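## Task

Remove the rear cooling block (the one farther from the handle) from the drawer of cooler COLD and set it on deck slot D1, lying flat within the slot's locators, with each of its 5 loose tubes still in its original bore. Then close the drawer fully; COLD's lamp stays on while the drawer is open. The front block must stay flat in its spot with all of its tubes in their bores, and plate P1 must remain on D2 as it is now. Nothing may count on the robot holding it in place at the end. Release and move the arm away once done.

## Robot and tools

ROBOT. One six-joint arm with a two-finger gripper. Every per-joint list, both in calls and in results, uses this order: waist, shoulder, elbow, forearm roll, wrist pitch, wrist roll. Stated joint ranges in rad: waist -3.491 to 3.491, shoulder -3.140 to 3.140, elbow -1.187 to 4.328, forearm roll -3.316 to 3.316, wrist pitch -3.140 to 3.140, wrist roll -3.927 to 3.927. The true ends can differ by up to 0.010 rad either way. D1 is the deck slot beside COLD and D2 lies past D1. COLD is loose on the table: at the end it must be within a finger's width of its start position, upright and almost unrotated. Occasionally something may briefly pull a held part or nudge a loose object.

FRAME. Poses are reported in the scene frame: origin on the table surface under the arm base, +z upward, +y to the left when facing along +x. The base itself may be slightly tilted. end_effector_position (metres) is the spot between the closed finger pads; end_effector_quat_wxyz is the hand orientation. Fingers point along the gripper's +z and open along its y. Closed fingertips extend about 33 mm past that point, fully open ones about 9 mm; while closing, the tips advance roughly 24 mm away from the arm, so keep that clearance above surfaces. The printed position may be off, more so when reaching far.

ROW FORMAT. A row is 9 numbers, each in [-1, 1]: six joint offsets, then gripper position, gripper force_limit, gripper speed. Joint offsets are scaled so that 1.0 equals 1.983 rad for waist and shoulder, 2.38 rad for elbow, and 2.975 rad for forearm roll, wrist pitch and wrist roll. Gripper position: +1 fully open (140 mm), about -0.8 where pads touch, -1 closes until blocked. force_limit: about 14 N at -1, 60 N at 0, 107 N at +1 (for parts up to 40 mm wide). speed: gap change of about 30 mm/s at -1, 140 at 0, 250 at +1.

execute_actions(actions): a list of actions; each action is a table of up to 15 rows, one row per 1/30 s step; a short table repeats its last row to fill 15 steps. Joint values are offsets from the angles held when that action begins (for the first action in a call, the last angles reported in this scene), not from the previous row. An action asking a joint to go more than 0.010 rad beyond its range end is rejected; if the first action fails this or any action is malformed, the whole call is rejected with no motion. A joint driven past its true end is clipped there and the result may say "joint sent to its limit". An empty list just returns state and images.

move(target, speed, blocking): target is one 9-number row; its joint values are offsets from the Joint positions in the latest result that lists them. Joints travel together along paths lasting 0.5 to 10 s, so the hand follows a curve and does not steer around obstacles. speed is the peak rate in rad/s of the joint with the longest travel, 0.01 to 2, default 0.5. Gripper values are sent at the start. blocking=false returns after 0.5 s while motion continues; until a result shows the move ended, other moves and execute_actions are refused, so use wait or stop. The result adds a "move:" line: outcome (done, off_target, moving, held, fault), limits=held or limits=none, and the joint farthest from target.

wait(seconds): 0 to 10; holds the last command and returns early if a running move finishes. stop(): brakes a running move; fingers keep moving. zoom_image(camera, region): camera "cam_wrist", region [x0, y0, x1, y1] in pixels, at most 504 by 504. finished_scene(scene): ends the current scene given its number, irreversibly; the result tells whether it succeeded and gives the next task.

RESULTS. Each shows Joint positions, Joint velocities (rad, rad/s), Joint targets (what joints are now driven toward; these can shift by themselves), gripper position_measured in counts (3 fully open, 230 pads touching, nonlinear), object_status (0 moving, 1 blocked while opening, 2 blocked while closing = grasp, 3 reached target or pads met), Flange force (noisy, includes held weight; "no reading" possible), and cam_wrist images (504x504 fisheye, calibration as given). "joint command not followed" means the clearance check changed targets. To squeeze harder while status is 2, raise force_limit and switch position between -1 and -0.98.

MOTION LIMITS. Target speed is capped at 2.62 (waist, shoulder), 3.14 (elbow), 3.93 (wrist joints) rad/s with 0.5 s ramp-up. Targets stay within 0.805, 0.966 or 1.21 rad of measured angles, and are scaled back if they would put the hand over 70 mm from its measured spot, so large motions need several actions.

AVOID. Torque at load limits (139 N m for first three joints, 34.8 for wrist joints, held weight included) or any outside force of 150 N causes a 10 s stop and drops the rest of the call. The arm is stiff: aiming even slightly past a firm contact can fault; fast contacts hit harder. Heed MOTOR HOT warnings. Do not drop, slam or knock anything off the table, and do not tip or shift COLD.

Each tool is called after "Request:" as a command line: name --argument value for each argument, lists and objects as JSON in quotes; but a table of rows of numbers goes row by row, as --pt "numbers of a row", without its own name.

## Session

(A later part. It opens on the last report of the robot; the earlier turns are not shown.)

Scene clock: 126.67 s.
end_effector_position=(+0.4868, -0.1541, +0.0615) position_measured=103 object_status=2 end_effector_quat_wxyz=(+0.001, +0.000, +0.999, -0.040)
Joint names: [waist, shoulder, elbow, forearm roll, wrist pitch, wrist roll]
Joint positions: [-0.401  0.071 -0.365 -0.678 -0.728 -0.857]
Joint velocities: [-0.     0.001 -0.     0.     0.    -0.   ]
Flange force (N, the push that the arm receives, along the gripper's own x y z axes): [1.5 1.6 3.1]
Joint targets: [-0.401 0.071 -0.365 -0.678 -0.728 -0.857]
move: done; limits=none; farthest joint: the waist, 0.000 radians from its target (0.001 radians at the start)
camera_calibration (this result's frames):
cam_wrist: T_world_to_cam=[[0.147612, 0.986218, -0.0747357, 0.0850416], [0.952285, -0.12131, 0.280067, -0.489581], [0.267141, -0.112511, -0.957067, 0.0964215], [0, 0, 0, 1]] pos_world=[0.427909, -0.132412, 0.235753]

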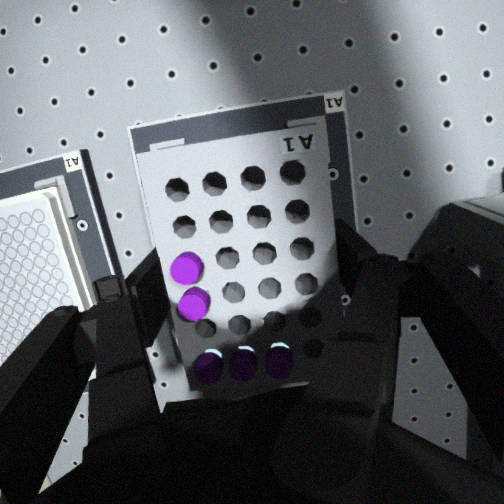

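Request:
move --target '[0.0009,0.0014,0,-0.0004,0.0011,0.0001,-0.98,0.5,-1]' --speed 0.01

Request:
move --target '[0.0006,0.001,0,-0.0003,0.0008,0,-0.98,0.5,-1]' --speed 0.01

Scene clock: 127.70 s.
end_effector_position=(+0.4867, -0.1541, +0.0600) position_measured=103 object_status=2 end_effector_quat_wxyz=(+0.001, +0.000, +0.999, -0.040)
Joint names: [waist, shoulder, elbow, forearm roll, wrist pitch, wrist roll]
Joint positions: [-0.4    0.074 -0.365 -0.679 -0.725 -0.856]
Joint velocities: [ 0.     0.001  0.    -0.001  0.     0.   ]
Flange force (N, the push that the arm receives, along the gripper's own x y z axes): [0.8 -0.9 4.0]
Joint targets: [-0.400 0.074 -0.365 -0.679 -0.725 -0.856]
move: done; limits=none; farthest joint: the waist, 0.000 radians from its target (0.002 radians at the start)
camera_calibration (this result's frames):
cam_wrist: T_world_to_cam=[[0.14795, 0.986159, -0.074848, 0.0847509], [0.952228, -0.121598, 0.280134, -0.489114], [0.267155, -0.112718, -0.957038, 0.0949721], [0, 0, 0, 1]] pos_world=[0.427837, -0.132348, 0.234253]

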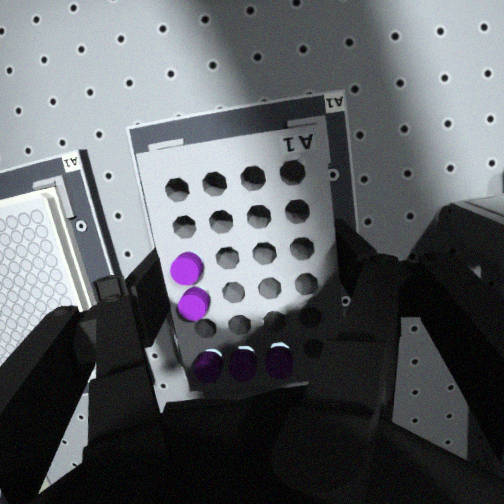

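Scene clock: 128.40 s.
end_effector_position=(+0.4867, -0.1541, +0.0590) position_measured=103 object_status=2 end_effector_quat_wxyz=(+0.001, +0.000, +0.999, -0.040)
Joint names: [waist, shoulder, elbow, forearm roll, wrist pitch, wrist roll]
Joint positions: [-0.398  0.075 -0.365 -0.68  -0.722 -0.856]
Joint velocities: [ 0.001  0.     0.001 -0.     0.001  0.   ]
Flange force (N, the push that the arm receives, along the gripper's own x y z axes): [-1.0 2.7 -35.1]
Joint targets: [-0.398 0.076 -0.365 -0.680 -0.722 -0.856]
move: done; limits=none; farthest joint: the shoulder, 0.001 radians from its target (0.002 radians at the start)
camera_calibration (this result's frames):
cam_wrist: T_world_to_cam=[[0.148379, 0.986083, -0.0749946, 0.0844834], [0.952112, -0.121944, 0.280378, -0.488879], [0.267331, -0.113006, -0.956956, 0.0938856], [0, 0, 0, 1]] pos_world=[0.427834, -0.132314, 0.233251]

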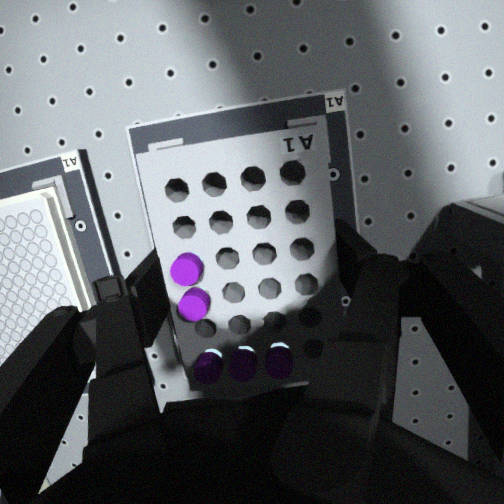

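Request:
move --target '[0,0,0,0,0,0,0.36,0,-1]'

Request:
move --target '[-0.0318,-0.0419,0.0059,0.0128,-0.0387,-0.001,0.36,0,-1]' --speed 0.1

Request:
move --target '[-0.05,-0.105,0,0,-0.078,0,0.36,0,0]' --speed 0.3

Request:
zoom_image --camera "cam_wrist" --region '[100,60,380,340]'

Scene clock: 129.80 s.
end_effector_position=(+0.4867, -0.1541, +0.0589) position_measured=84 object_status=3 end_effector_quat_wxyz=(+0.001, +0.001, +0.999, -0.040)
Joint names: [waist, shoulder, elbow, forearm roll, wrist pitch, wrist roll]
Joint positions: [-0.398  0.075 -0.365 -0.68  -0.722 -0.856]
Joint velocities: [ 0.    -0.001 -0.001  0.003 -0.    -0.001]
Flange force (N, the push that the arm receives, along the gripper's own x y z axes): [0.5 0.0 -4.9]
Joint targets: [-0.398 0.075 -0.365 -0.680 -0.722 -0.856]
move: done; limits=none; farthest joint: the waist, 0.000 radians from its target (0.000 radians at the start)
camera_calibration (this result's frames):
cam_wrist: T_world_to_cam=[[0.148536, 0.986066, -0.0749025, 0.0843692], [0.952094, -0.122122, 0.280362, -0.488839], [0.267308, -0.112958, -0.956967, 0.0938814], [0, 0, 0, 1]] pos_world=[0.427794, -0.132287, 0.233213]

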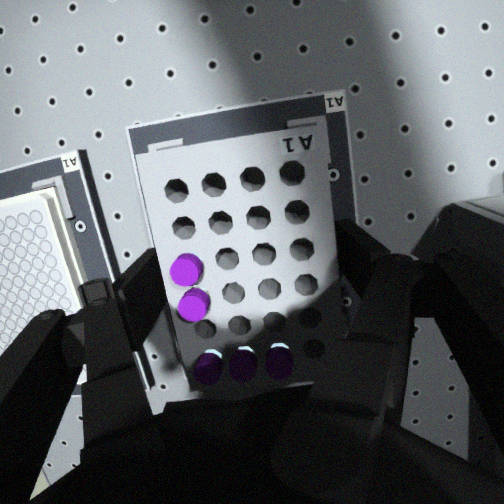

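Scene clock: 131.33 s.
end_effector_position=(+0.4907, -0.1564, +0.1097) position_measured=84 object_status=3 end_effector_quat_wxyz=(-0.000, -0.008, +0.999, -0.040)
Joint names: [waist, shoulder, elbow, forearm roll, wrist pitch, wrist roll]
Joint positions: [-0.461 -0.008 -0.351 -0.642 -0.837 -0.859]
Joint velocities: [-0.     0.     0.     0.    -0.001 -0.   ]
Flange force (N, the push that the arm receives, along the gripper's own x y z axes): [-0.4 -0.2 -3.9]
Joint targets: [-0.461 -0.008 -0.351 -0.642 -0.837 -0.859]
move: done; limits=none; farthest joint: the shoulder, 0.001 radians from its target (0.084 radians at the start)
camera_calibration (this result's frames):
cam_wrist: T_world_to_cam=[[0.132225, 0.988471, -0.0737628, 0.0981295], [0.954916, -0.107074, 0.276894, -0.505782], [0.265804, -0.10705, -0.958065, 0.142897], [0, 0, 0, 1]] pos_world=[0.432022, -0.135857, 0.284191]

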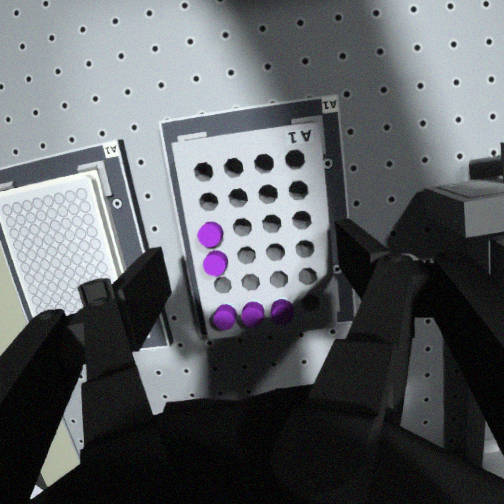

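Scene clock: 132.57 s.
end_effector_position=(+0.4854, -0.1178, +0.2049) position_measured=84 object_status=3 end_effector_quat_wxyz=(+0.011, -0.021, +1.000, -0.019)
Joint names: [waist, shoulder, elbow, forearm roll, wrist pitch, wrist roll]
Joint positions: [-0.561 -0.216 -0.351 -0.642 -1.069 -0.859]
Joint velocities: [-0.001 -0.001  0.    -0.    -0.001 -0.   ]
Flange force (N, the push that the arm receives, along the gripper's own x y z axes): [-0.2 -0.6 -3.3]
Joint targets: [-0.561 -0.216 -0.351 -0.642 -1.069 -0.859]
move: done; limits=none; farthest joint: the shoulder, 0.001 radians from its target (0.209 radians at the start)
camera_calibration (this result's frames):
cam_wrist: T_world_to_cam=[[0.106877, 0.993791, -0.0309438, 0.0718437], [0.951327, -0.0931634, 0.293763, -0.523054], [0.289056, -0.0608342, -0.955377, 0.233261], [0, 0, 0, 1]] pos_world=[0.422491, -0.105937, 0.378729]

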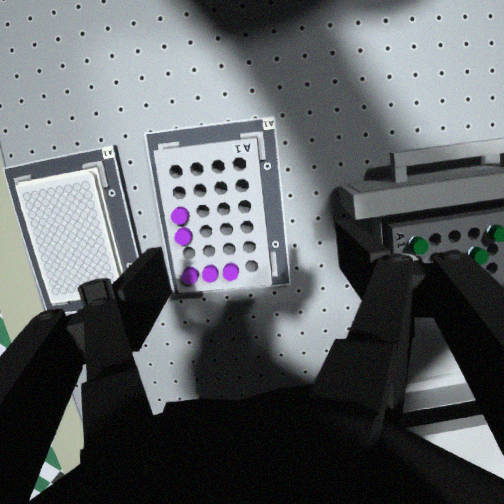

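Region (100, 60, 380, 340) of cam_wrist's 504x504 image, scaled by 1.800, with more detail than that image has.

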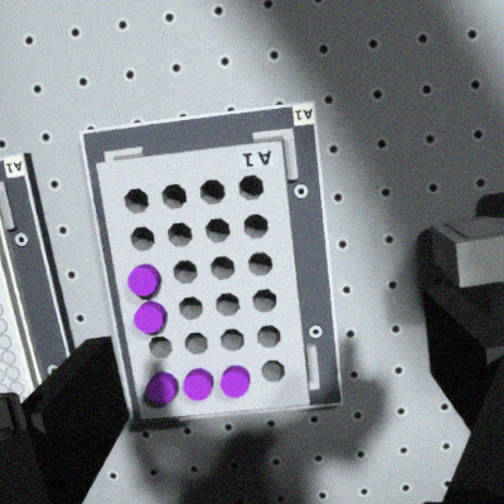

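Request:
move --target '[0.1866,-0.13,-0.0836,0.0652,0.035,-0.133,1,0,0]' --speed 0.5

Request:
move --target '[0.1866,-0.0702,-0.0836,0.0652,0.0675,-0.133,1,0,0]' --speed 0.5

Request:
move --target '[0.0156,0.173,0.0223,-0.0346,0.0961,0.0427,1,0,0]' --speed 0.35

Scene clock: 134.70 s.
end_effector_position=(+0.4497, -0.0159, +0.1905) position_measured=3 object_status=3 end_effector_quat_wxyz=(-0.009, -0.030, +0.999, -0.017)
Joint names: [waist, shoulder, elbow, forearm roll, wrist pitch, wrist roll]
Joint positions: [-0.191 -0.473 -0.55  -0.448 -0.965 -1.255]
Joint velocities: [ 0.001 -0.002 -0.002  0.     0.    -0.001]
Flange force (N, the push that the arm receives, along the gripper's own x y z axes): [1.8 3.5 -4.1]
Joint targets: [-0.190 -0.474 -0.550 -0.448 -0.965 -1.255]
move: done; limits=none; farthest joint: the waist, 0.000 radians from its target (0.370 radians at the start)
camera_calibration (this result's frames):
cam_wrist: T_world_to_cam=[[0.0877496, 0.995664, -0.0308666, -0.0174305], [0.964258, -0.0771232, 0.253493, -0.473207], [0.250013, -0.0520072, -0.966845, 0.255886], [0, 0, 0, 1]] pos_world=[0.393848, -0.00583237, 0.366819]

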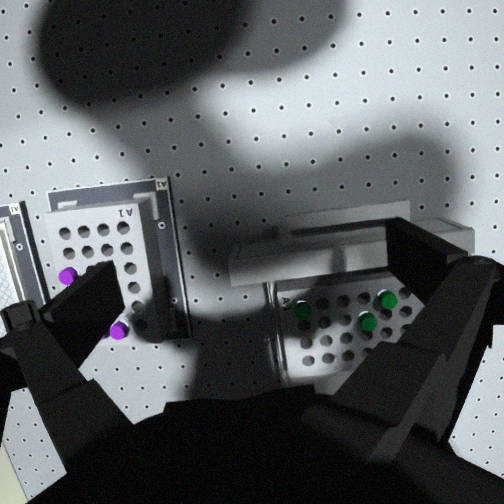

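Scene clock: 136.00 s.
end_effector_position=(+0.4218, +0.0517, +0.1502) position_measured=3 object_status=3 end_effector_quat_wxyz=(+0.000, -0.031, +1.000, +0.000)
Joint names: [waist, shoulder, elbow, forearm roll, wrist pitch, wrist roll]
Joint positions: [ 0.179 -0.613 -0.749 -0.254 -0.764 -1.651]
Joint velocities: [ 0.001 -0.     0.     0.002  0.    -0.001]
Flange force (N, the push that the arm receives, along the gripper's own x y z axes): no reading
Joint targets: [0.180 -0.613 -0.749 -0.254 -0.764 -1.651]
move: done; limits=none; farthest joint: the waist, 0.000 radians from its target (0.370 radians at the start)
camera_calibration (this result's frames):
cam_wrist: T_world_to_cam=[[0.0862576, 0.99626, 0.00499596, -0.0882708], [0.959838, -0.0844458, 0.267545, -0.430778], [0.266967, -0.0182825, -0.963532, 0.217998], [0, 0, 0, 1]] pos_world=[0.362893, 0.0555489, 0.325741]

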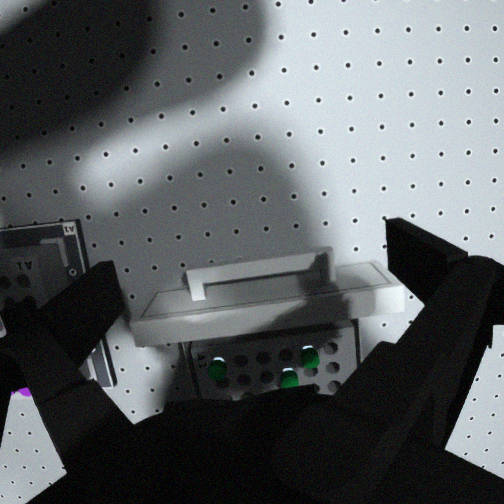

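Scene clock: 137.47 s.
end_effector_position=(+0.4420, +0.0544, +0.0450) position_measured=3 object_status=3 end_effector_quat_wxyz=(-0.000, -0.039, +0.999, +0.003)
Joint names: [waist, shoulder, elbow, forearm roll, wrist pitch, wrist roll]
Joint positions: [ 0.21  -0.27  -0.696 -0.357 -0.479 -1.524]
Joint velocities: [ 0.     0.002 -0.001  0.     0.001  0.   ]
Flange force (N, the push that the arm receives, along the gripper's own x y z axes): no reading
Joint targets: [0.210 -0.270 -0.696 -0.357 -0.478 -1.524]
move: done; limits=none; farthest joint: the waist, 0.000 radians from its target (0.030 radians at the start)
camera_calibration (this result's frames):
cam_wrist: T_world_to_cam=[[0.0692842, 0.997531, 0.011499, -0.0851079], [0.961288, -0.0698396, 0.266548, -0.423192], [0.266693, -0.00741374, -0.963753, 0.110878], [0, 0, 0, 1]] pos_world=[0.383135, 0.0561642, 0.220639]

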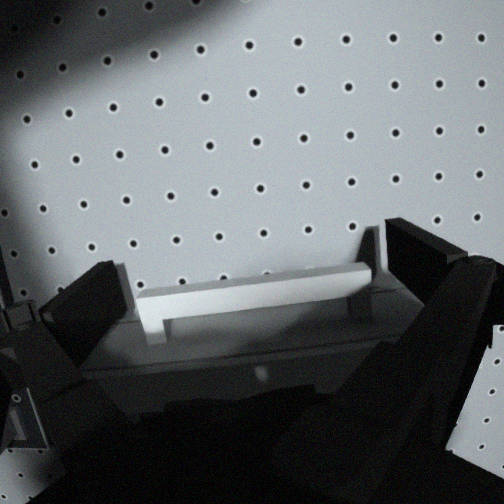

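Request:
move --target '[-0.0378,0.0685,0.1008,-0.005,-0.0403,0.0171,1,0,0]' --speed 0.11

Request:
move --target '[-0.0187,0.0548,0.0828,0.0034,-0.0319,0,1,0,0]' --speed 0.12

Request:
move --target '[-0.0131,0.058,0.0887,0.0064,-0.0336,-0.0064,1,0,0]' --speed 0.09

Scene clock: 140.67 s.
end_effector_position=(+0.5275, +0.0585, +0.0456) position_measured=3 object_status=3 end_effector_quat_wxyz=(+0.001, -0.039, +0.999, +0.002)
Joint names: [waist, shoulder, elbow, forearm roll, wrist pitch, wrist roll]
Joint positions: [ 0.135 -0.134 -0.456 -0.372 -0.598 -1.473]
Joint velocities: [-0.001  0.     0.002 -0.    -0.001  0.   ]
Flange force (N, the push that the arm receives, along the gripper's own x y z axes): [2.3 -1.6 -6.4]
Joint targets: [0.135 -0.134 -0.456 -0.372 -0.598 -1.473]
move: done; limits=none; farthest joint: the waist, 0.000 radians from its target (0.075 radians at the start)
camera_calibration (this result's frames):
cam_wrist: T_world_to_cam=[[0.0690901, 0.997568, 0.00920492, -0.0949012], [0.96071, -0.069018, 0.268835, -0.505124], [0.268816, -0.00973056, -0.963142, 0.0877012], [0, 0, 0, 1]] pos_world=[0.468259, 0.0606612, 0.221137]

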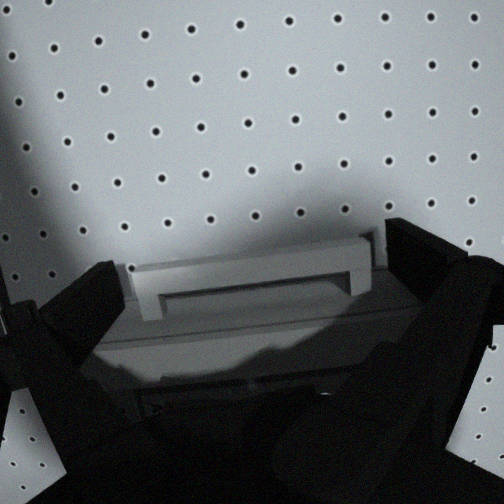

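Scene clock: 142.67 s.
end_effector_position=(+0.5967, +0.0628, +0.0458) position_measured=3 object_status=3 end_effector_quat_wxyz=(+0.001, -0.039, +0.999, +0.002)
Joint names: [waist, shoulder, elbow, forearm roll, wrist pitch, wrist roll]
Joint positions: [ 0.098 -0.025 -0.259 -0.362 -0.693 -1.473]
Joint velocities: [ 0.     0.002  0.     0.    -0.    -0.   ]
Flange force (N, the push that the arm receives, along the gripper's own x y z axes): [-0.9 -3.5 -3.9]
Joint targets: [0.098 -0.025 -0.259 -0.362 -0.693 -1.473]
move: done; limits=none; farthest joint: the waist, 0.000 radians from its target (0.038 radians at the start)
camera_calibration (this result's frames):
cam_wrist: T_world_to_cam=[[0.0700971, 0.997508, 0.00801158, -0.104451], [0.960547, -0.0696623, 0.269251, -0.571185], [0.269138, -0.0111782, -0.963037, 0.0691752], [0, 0, 0, 1]] pos_world=[0.537354, 0.065174, 0.221247]

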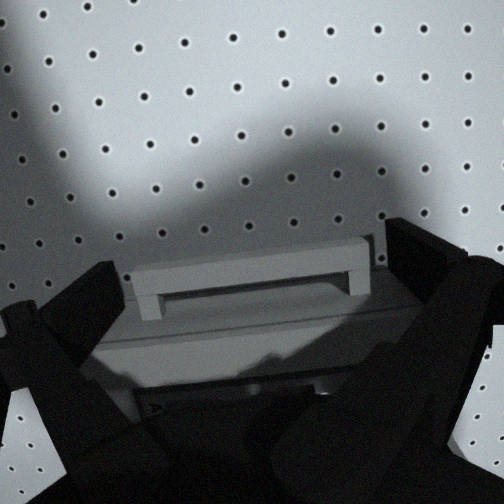

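Scene clock: 145.33 s.
end_effector_position=(+0.6664, +0.0670, +0.0454) position_measured=3 object_status=3 end_effector_quat_wxyz=(+0.001, -0.038, +0.999, +0.000)
Joint names: [waist, shoulder, elbow, forearm roll, wrist pitch, wrist roll]
Joint positions: [ 0.072  0.09  -0.048 -0.343 -0.793 -1.492]
Joint velocities: [-0.001  0.003  0.003  0.    -0.001  0.   ]
Flange force (N, the push that the arm receives, along the gripper's own x y z axes): [2.1 0.1 -4.5]
Joint targets: [0.072 0.090 -0.048 -0.343 -0.793 -1.492]
move: done; limits=none; farthest joint: the waist, 0.000 radians from its target (0.026 radians at the start)
camera_calibration (this result's frames):
cam_wrist: T_world_to_cam=[[0.0724521, 0.997359, 0.00511554, -0.115037], [0.960656, -0.0711628, 0.268471, -0.637722], [0.268126, -0.014537, -0.963274, 0.0510092], [0, 0, 0, 1]] pos_world=[0.607289, 0.0700924, 0.220934]

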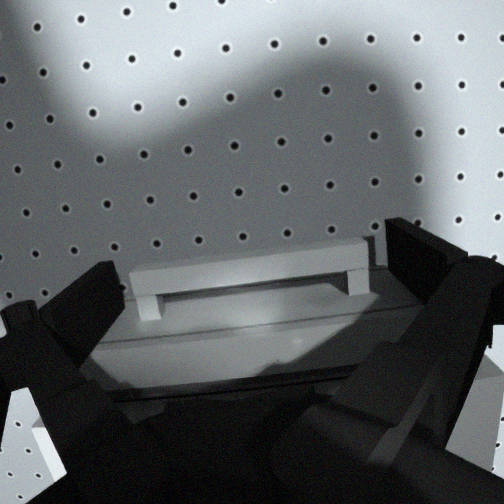

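Request:
move --target '[-0.001,0.0051,0.0079,0.0006,-0.0029,-0.0006,1,0,0]' --speed 0.015

Request:
move --target '[-0.0003,0.0014,0.0022,0.0002,-0.0008,-0.0002,1,0,0]' --speed 0.01

Scene clock: 147.47 s.
end_effector_position=(+0.6724, +0.0673, +0.0454) position_measured=3 object_status=3 end_effector_quat_wxyz=(+0.001, -0.038, +0.999, -0.000)
Joint names: [waist, shoulder, elbow, forearm roll, wrist pitch, wrist roll]
Joint positions: [ 0.07   0.1   -0.029 -0.341 -0.802 -1.494]
Joint velocities: [-0.     0.001  0.002  0.    -0.     0.   ]
Flange force (N, the push that the arm receives, along the gripper's own x y z axes): [2.2 -2.0 -5.4]
Joint targets: [0.070 0.100 -0.029 -0.341 -0.802 -1.494]
move: done; limits=none; farthest joint: the waist, 0.000 radians from its target (0.002 radians at the start)
camera_calibration (this result's frames):
cam_wrist: T_world_to_cam=[[0.0724113, 0.997363, 0.00478663, -0.115729], [0.9606, -0.0710318, 0.268704, -0.643485], [0.268336, -0.0148592, -0.963211, 0.0492788], [0, 0, 0, 1]] pos_world=[0.613289, 0.0704484, 0.220927]

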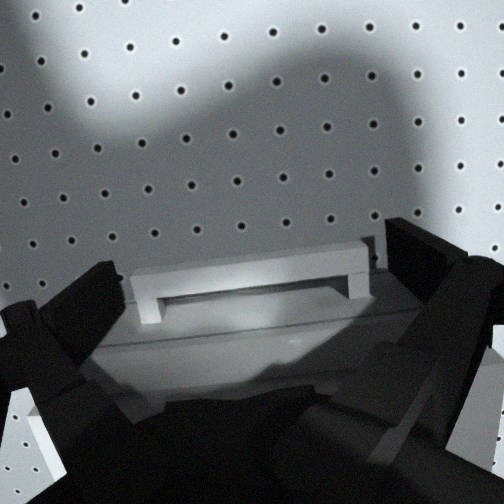

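Scene clock: 148.20 s.
end_effector_position=(+0.6741, +0.0674, +0.0454) position_measured=3 object_status=3 end_effector_quat_wxyz=(+0.001, -0.038, +0.999, -0.000)
Joint names: [waist, shoulder, elbow, forearm roll, wrist pitch, wrist roll]
Joint positions: [ 0.07   0.103 -0.024 -0.341 -0.804 -1.494]
Joint velocities: [-0. -0.  0. -0. -0.  0.]
Flange force (N, the push that the arm receives, along the gripper's own x y z axes): [1.5 -0.2 -5.2]
Joint targets: [0.070 0.103 -0.024 -0.341 -0.804 -1.494]
move: done; limits=none; farthest joint: the waist, 0.000 radians from its target (0.001 radians at the start)
camera_calibration (this result's frames):
cam_wrist: T_world_to_cam=[[0.0724537, 0.997361, 0.00460995, -0.115904], [0.960561, -0.071023, 0.268845, -0.645106], [0.268463, -0.0150506, -0.963173, 0.048788], [0, 0, 0, 1]] pos_world=[0.614964, 0.0705148, 0.220959]

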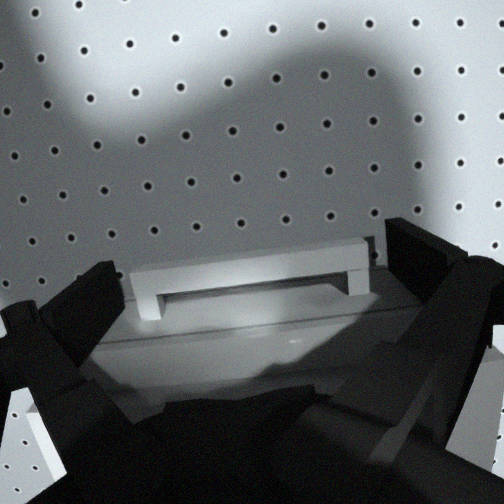

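The drawer latched shut on its own. Retreating to check the lamp.

Request:
move --target '[0.001,-0.0066,-0.0101,-0.0007,0.0034,0.0007,1,0,0]' --speed 0.1

Request:
move --target '[-0.0302,-0.0898,0.0101,0.0035,-0.0711,0,1,0,0]' --speed 0.35

Request:
move --target '[-0.0933,-0.0993,-0.005,-0.0266,-0.08,0.029,1,0,0]'

Scene clock: 149.50 s.
end_effector_position=(+0.6663, +0.0666, +0.0456) position_measured=3 object_status=3 end_effector_quat_wxyz=(+0.000, -0.037, +0.999, -0.000)
Joint names: [waist, shoulder, elbow, forearm roll, wrist pitch, wrist roll]
Joint positions: [ 0.072  0.09  -0.048 -0.343 -0.794 -1.492]
Joint velocities: [ 0.001 -0.001 -0.001  0.     0.     0.   ]
Flange force (N, the push that the arm receives, along the gripper's own x y z axes): [-1.5 -1.5 -3.3]
Joint targets: [0.072 0.090 -0.048 -0.343 -0.794 -1.492]
move: done; limits=none; farthest joint: the waist, 0.000 radians from its target (0.002 radians at the start)
camera_calibration (this result's frames):
cam_wrist: T_world_to_cam=[[0.0729392, 0.997326, 0.00458498, -0.114918], [0.960756, -0.0714969, 0.268023, -0.637689], [0.267634, -0.0151443, -0.963402, 0.0516534], [0, 0, 0, 1]] pos_world=[0.607221, 0.0697997, 0.221205]

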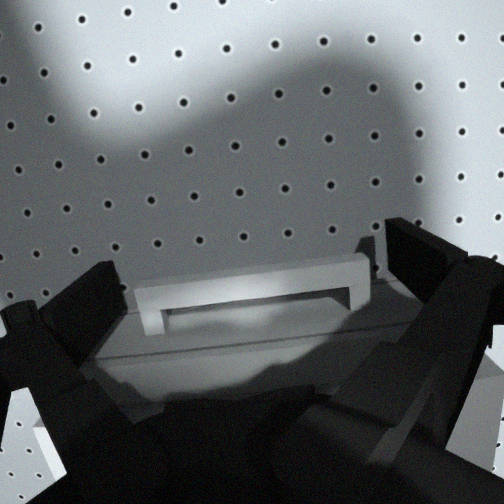

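Scene clock: 150.57 s.
end_effector_position=(+0.6652, +0.0701, +0.1597) position_measured=3 object_status=3 end_effector_quat_wxyz=(-0.000, -0.044, +0.999, -0.000)
Joint names: [waist, shoulder, elbow, forearm roll, wrist pitch, wrist roll]
Joint positions: [ 0.012 -0.088 -0.024 -0.332 -1.005 -1.492]
Joint velocities: [-0.    -0.003  0.002  0.001 -0.001  0.   ]
Flange force (N, the push that the arm receives, along the gripper's own x y z axes): [1.8 -2.1 -3.7]
Joint targets: [0.012 -0.089 -0.024 -0.332 -1.006 -1.492]
move: done; limits=none; farthest joint: the waist, 0.000 radians from its target (0.060 radians at the start)
camera_calibration (this result's frames):
cam_wrist: T_world_to_cam=[[0.0598333, 0.998198, 0.00453495, -0.110193], [0.961895, -0.0588703, 0.267005, -0.668451], [0.266791, -0.0116136, -0.963684, 0.162219], [0, 0, 0, 1]] pos_world=[0.606295, 0.0725265, 0.335307]

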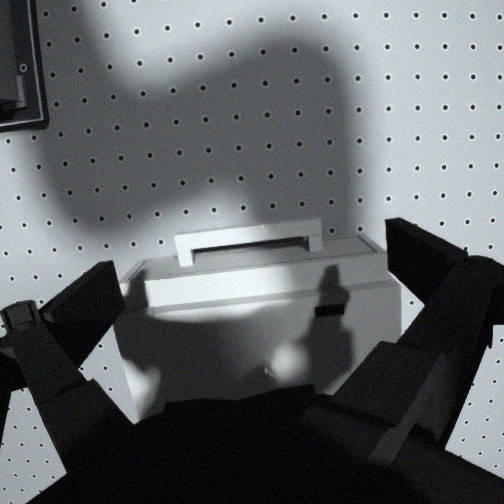

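Scene clock: 151.57 s.
end_effector_position=(+0.6177, +0.0409, +0.2800) position_measured=3 object_status=3 end_effector_quat_wxyz=(+0.000, -0.030, +1.000, +0.000)
Joint names: [waist, shoulder, elbow, forearm roll, wrist pitch, wrist roll]
Joint positions: [-0.173 -0.285 -0.036 -0.411 -1.243 -1.406]
Joint velocities: [-0.001 -0.003  0.002  0.    -0.001  0.001]
Flange force (N, the push that the arm receives, along the gripper's own x y z axes): [1.1 4.1 -0.6]
Joint targets: [-0.173 -0.285 -0.036 -0.411 -1.243 -1.406]
move: done; limits=none; farthest joint: the waist, 0.000 radians from its target (0.185 radians at the start)
camera_calibration (this result's frames):
cam_wrist: T_world_to_cam=[[0.0880304, 0.996106, 0.00474668, -0.0961239], [0.959676, -0.0860861, 0.267604, -0.654347], [0.266971, -0.019002, -0.963517, 0.290612], [0, 0, 0, 1]] pos_world=[0.558838, 0.0449416, 0.455572]

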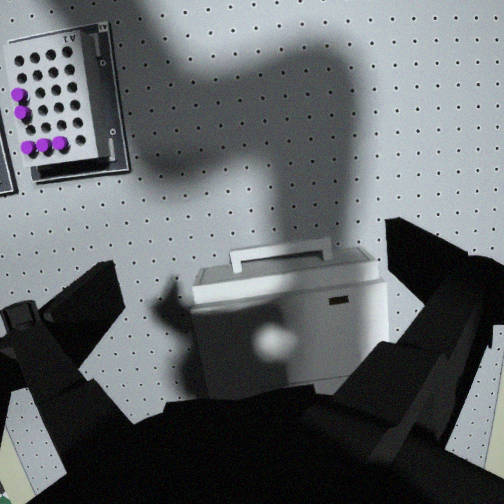

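Request:
finished_scene --scene 2

The scene is finished: the task was done.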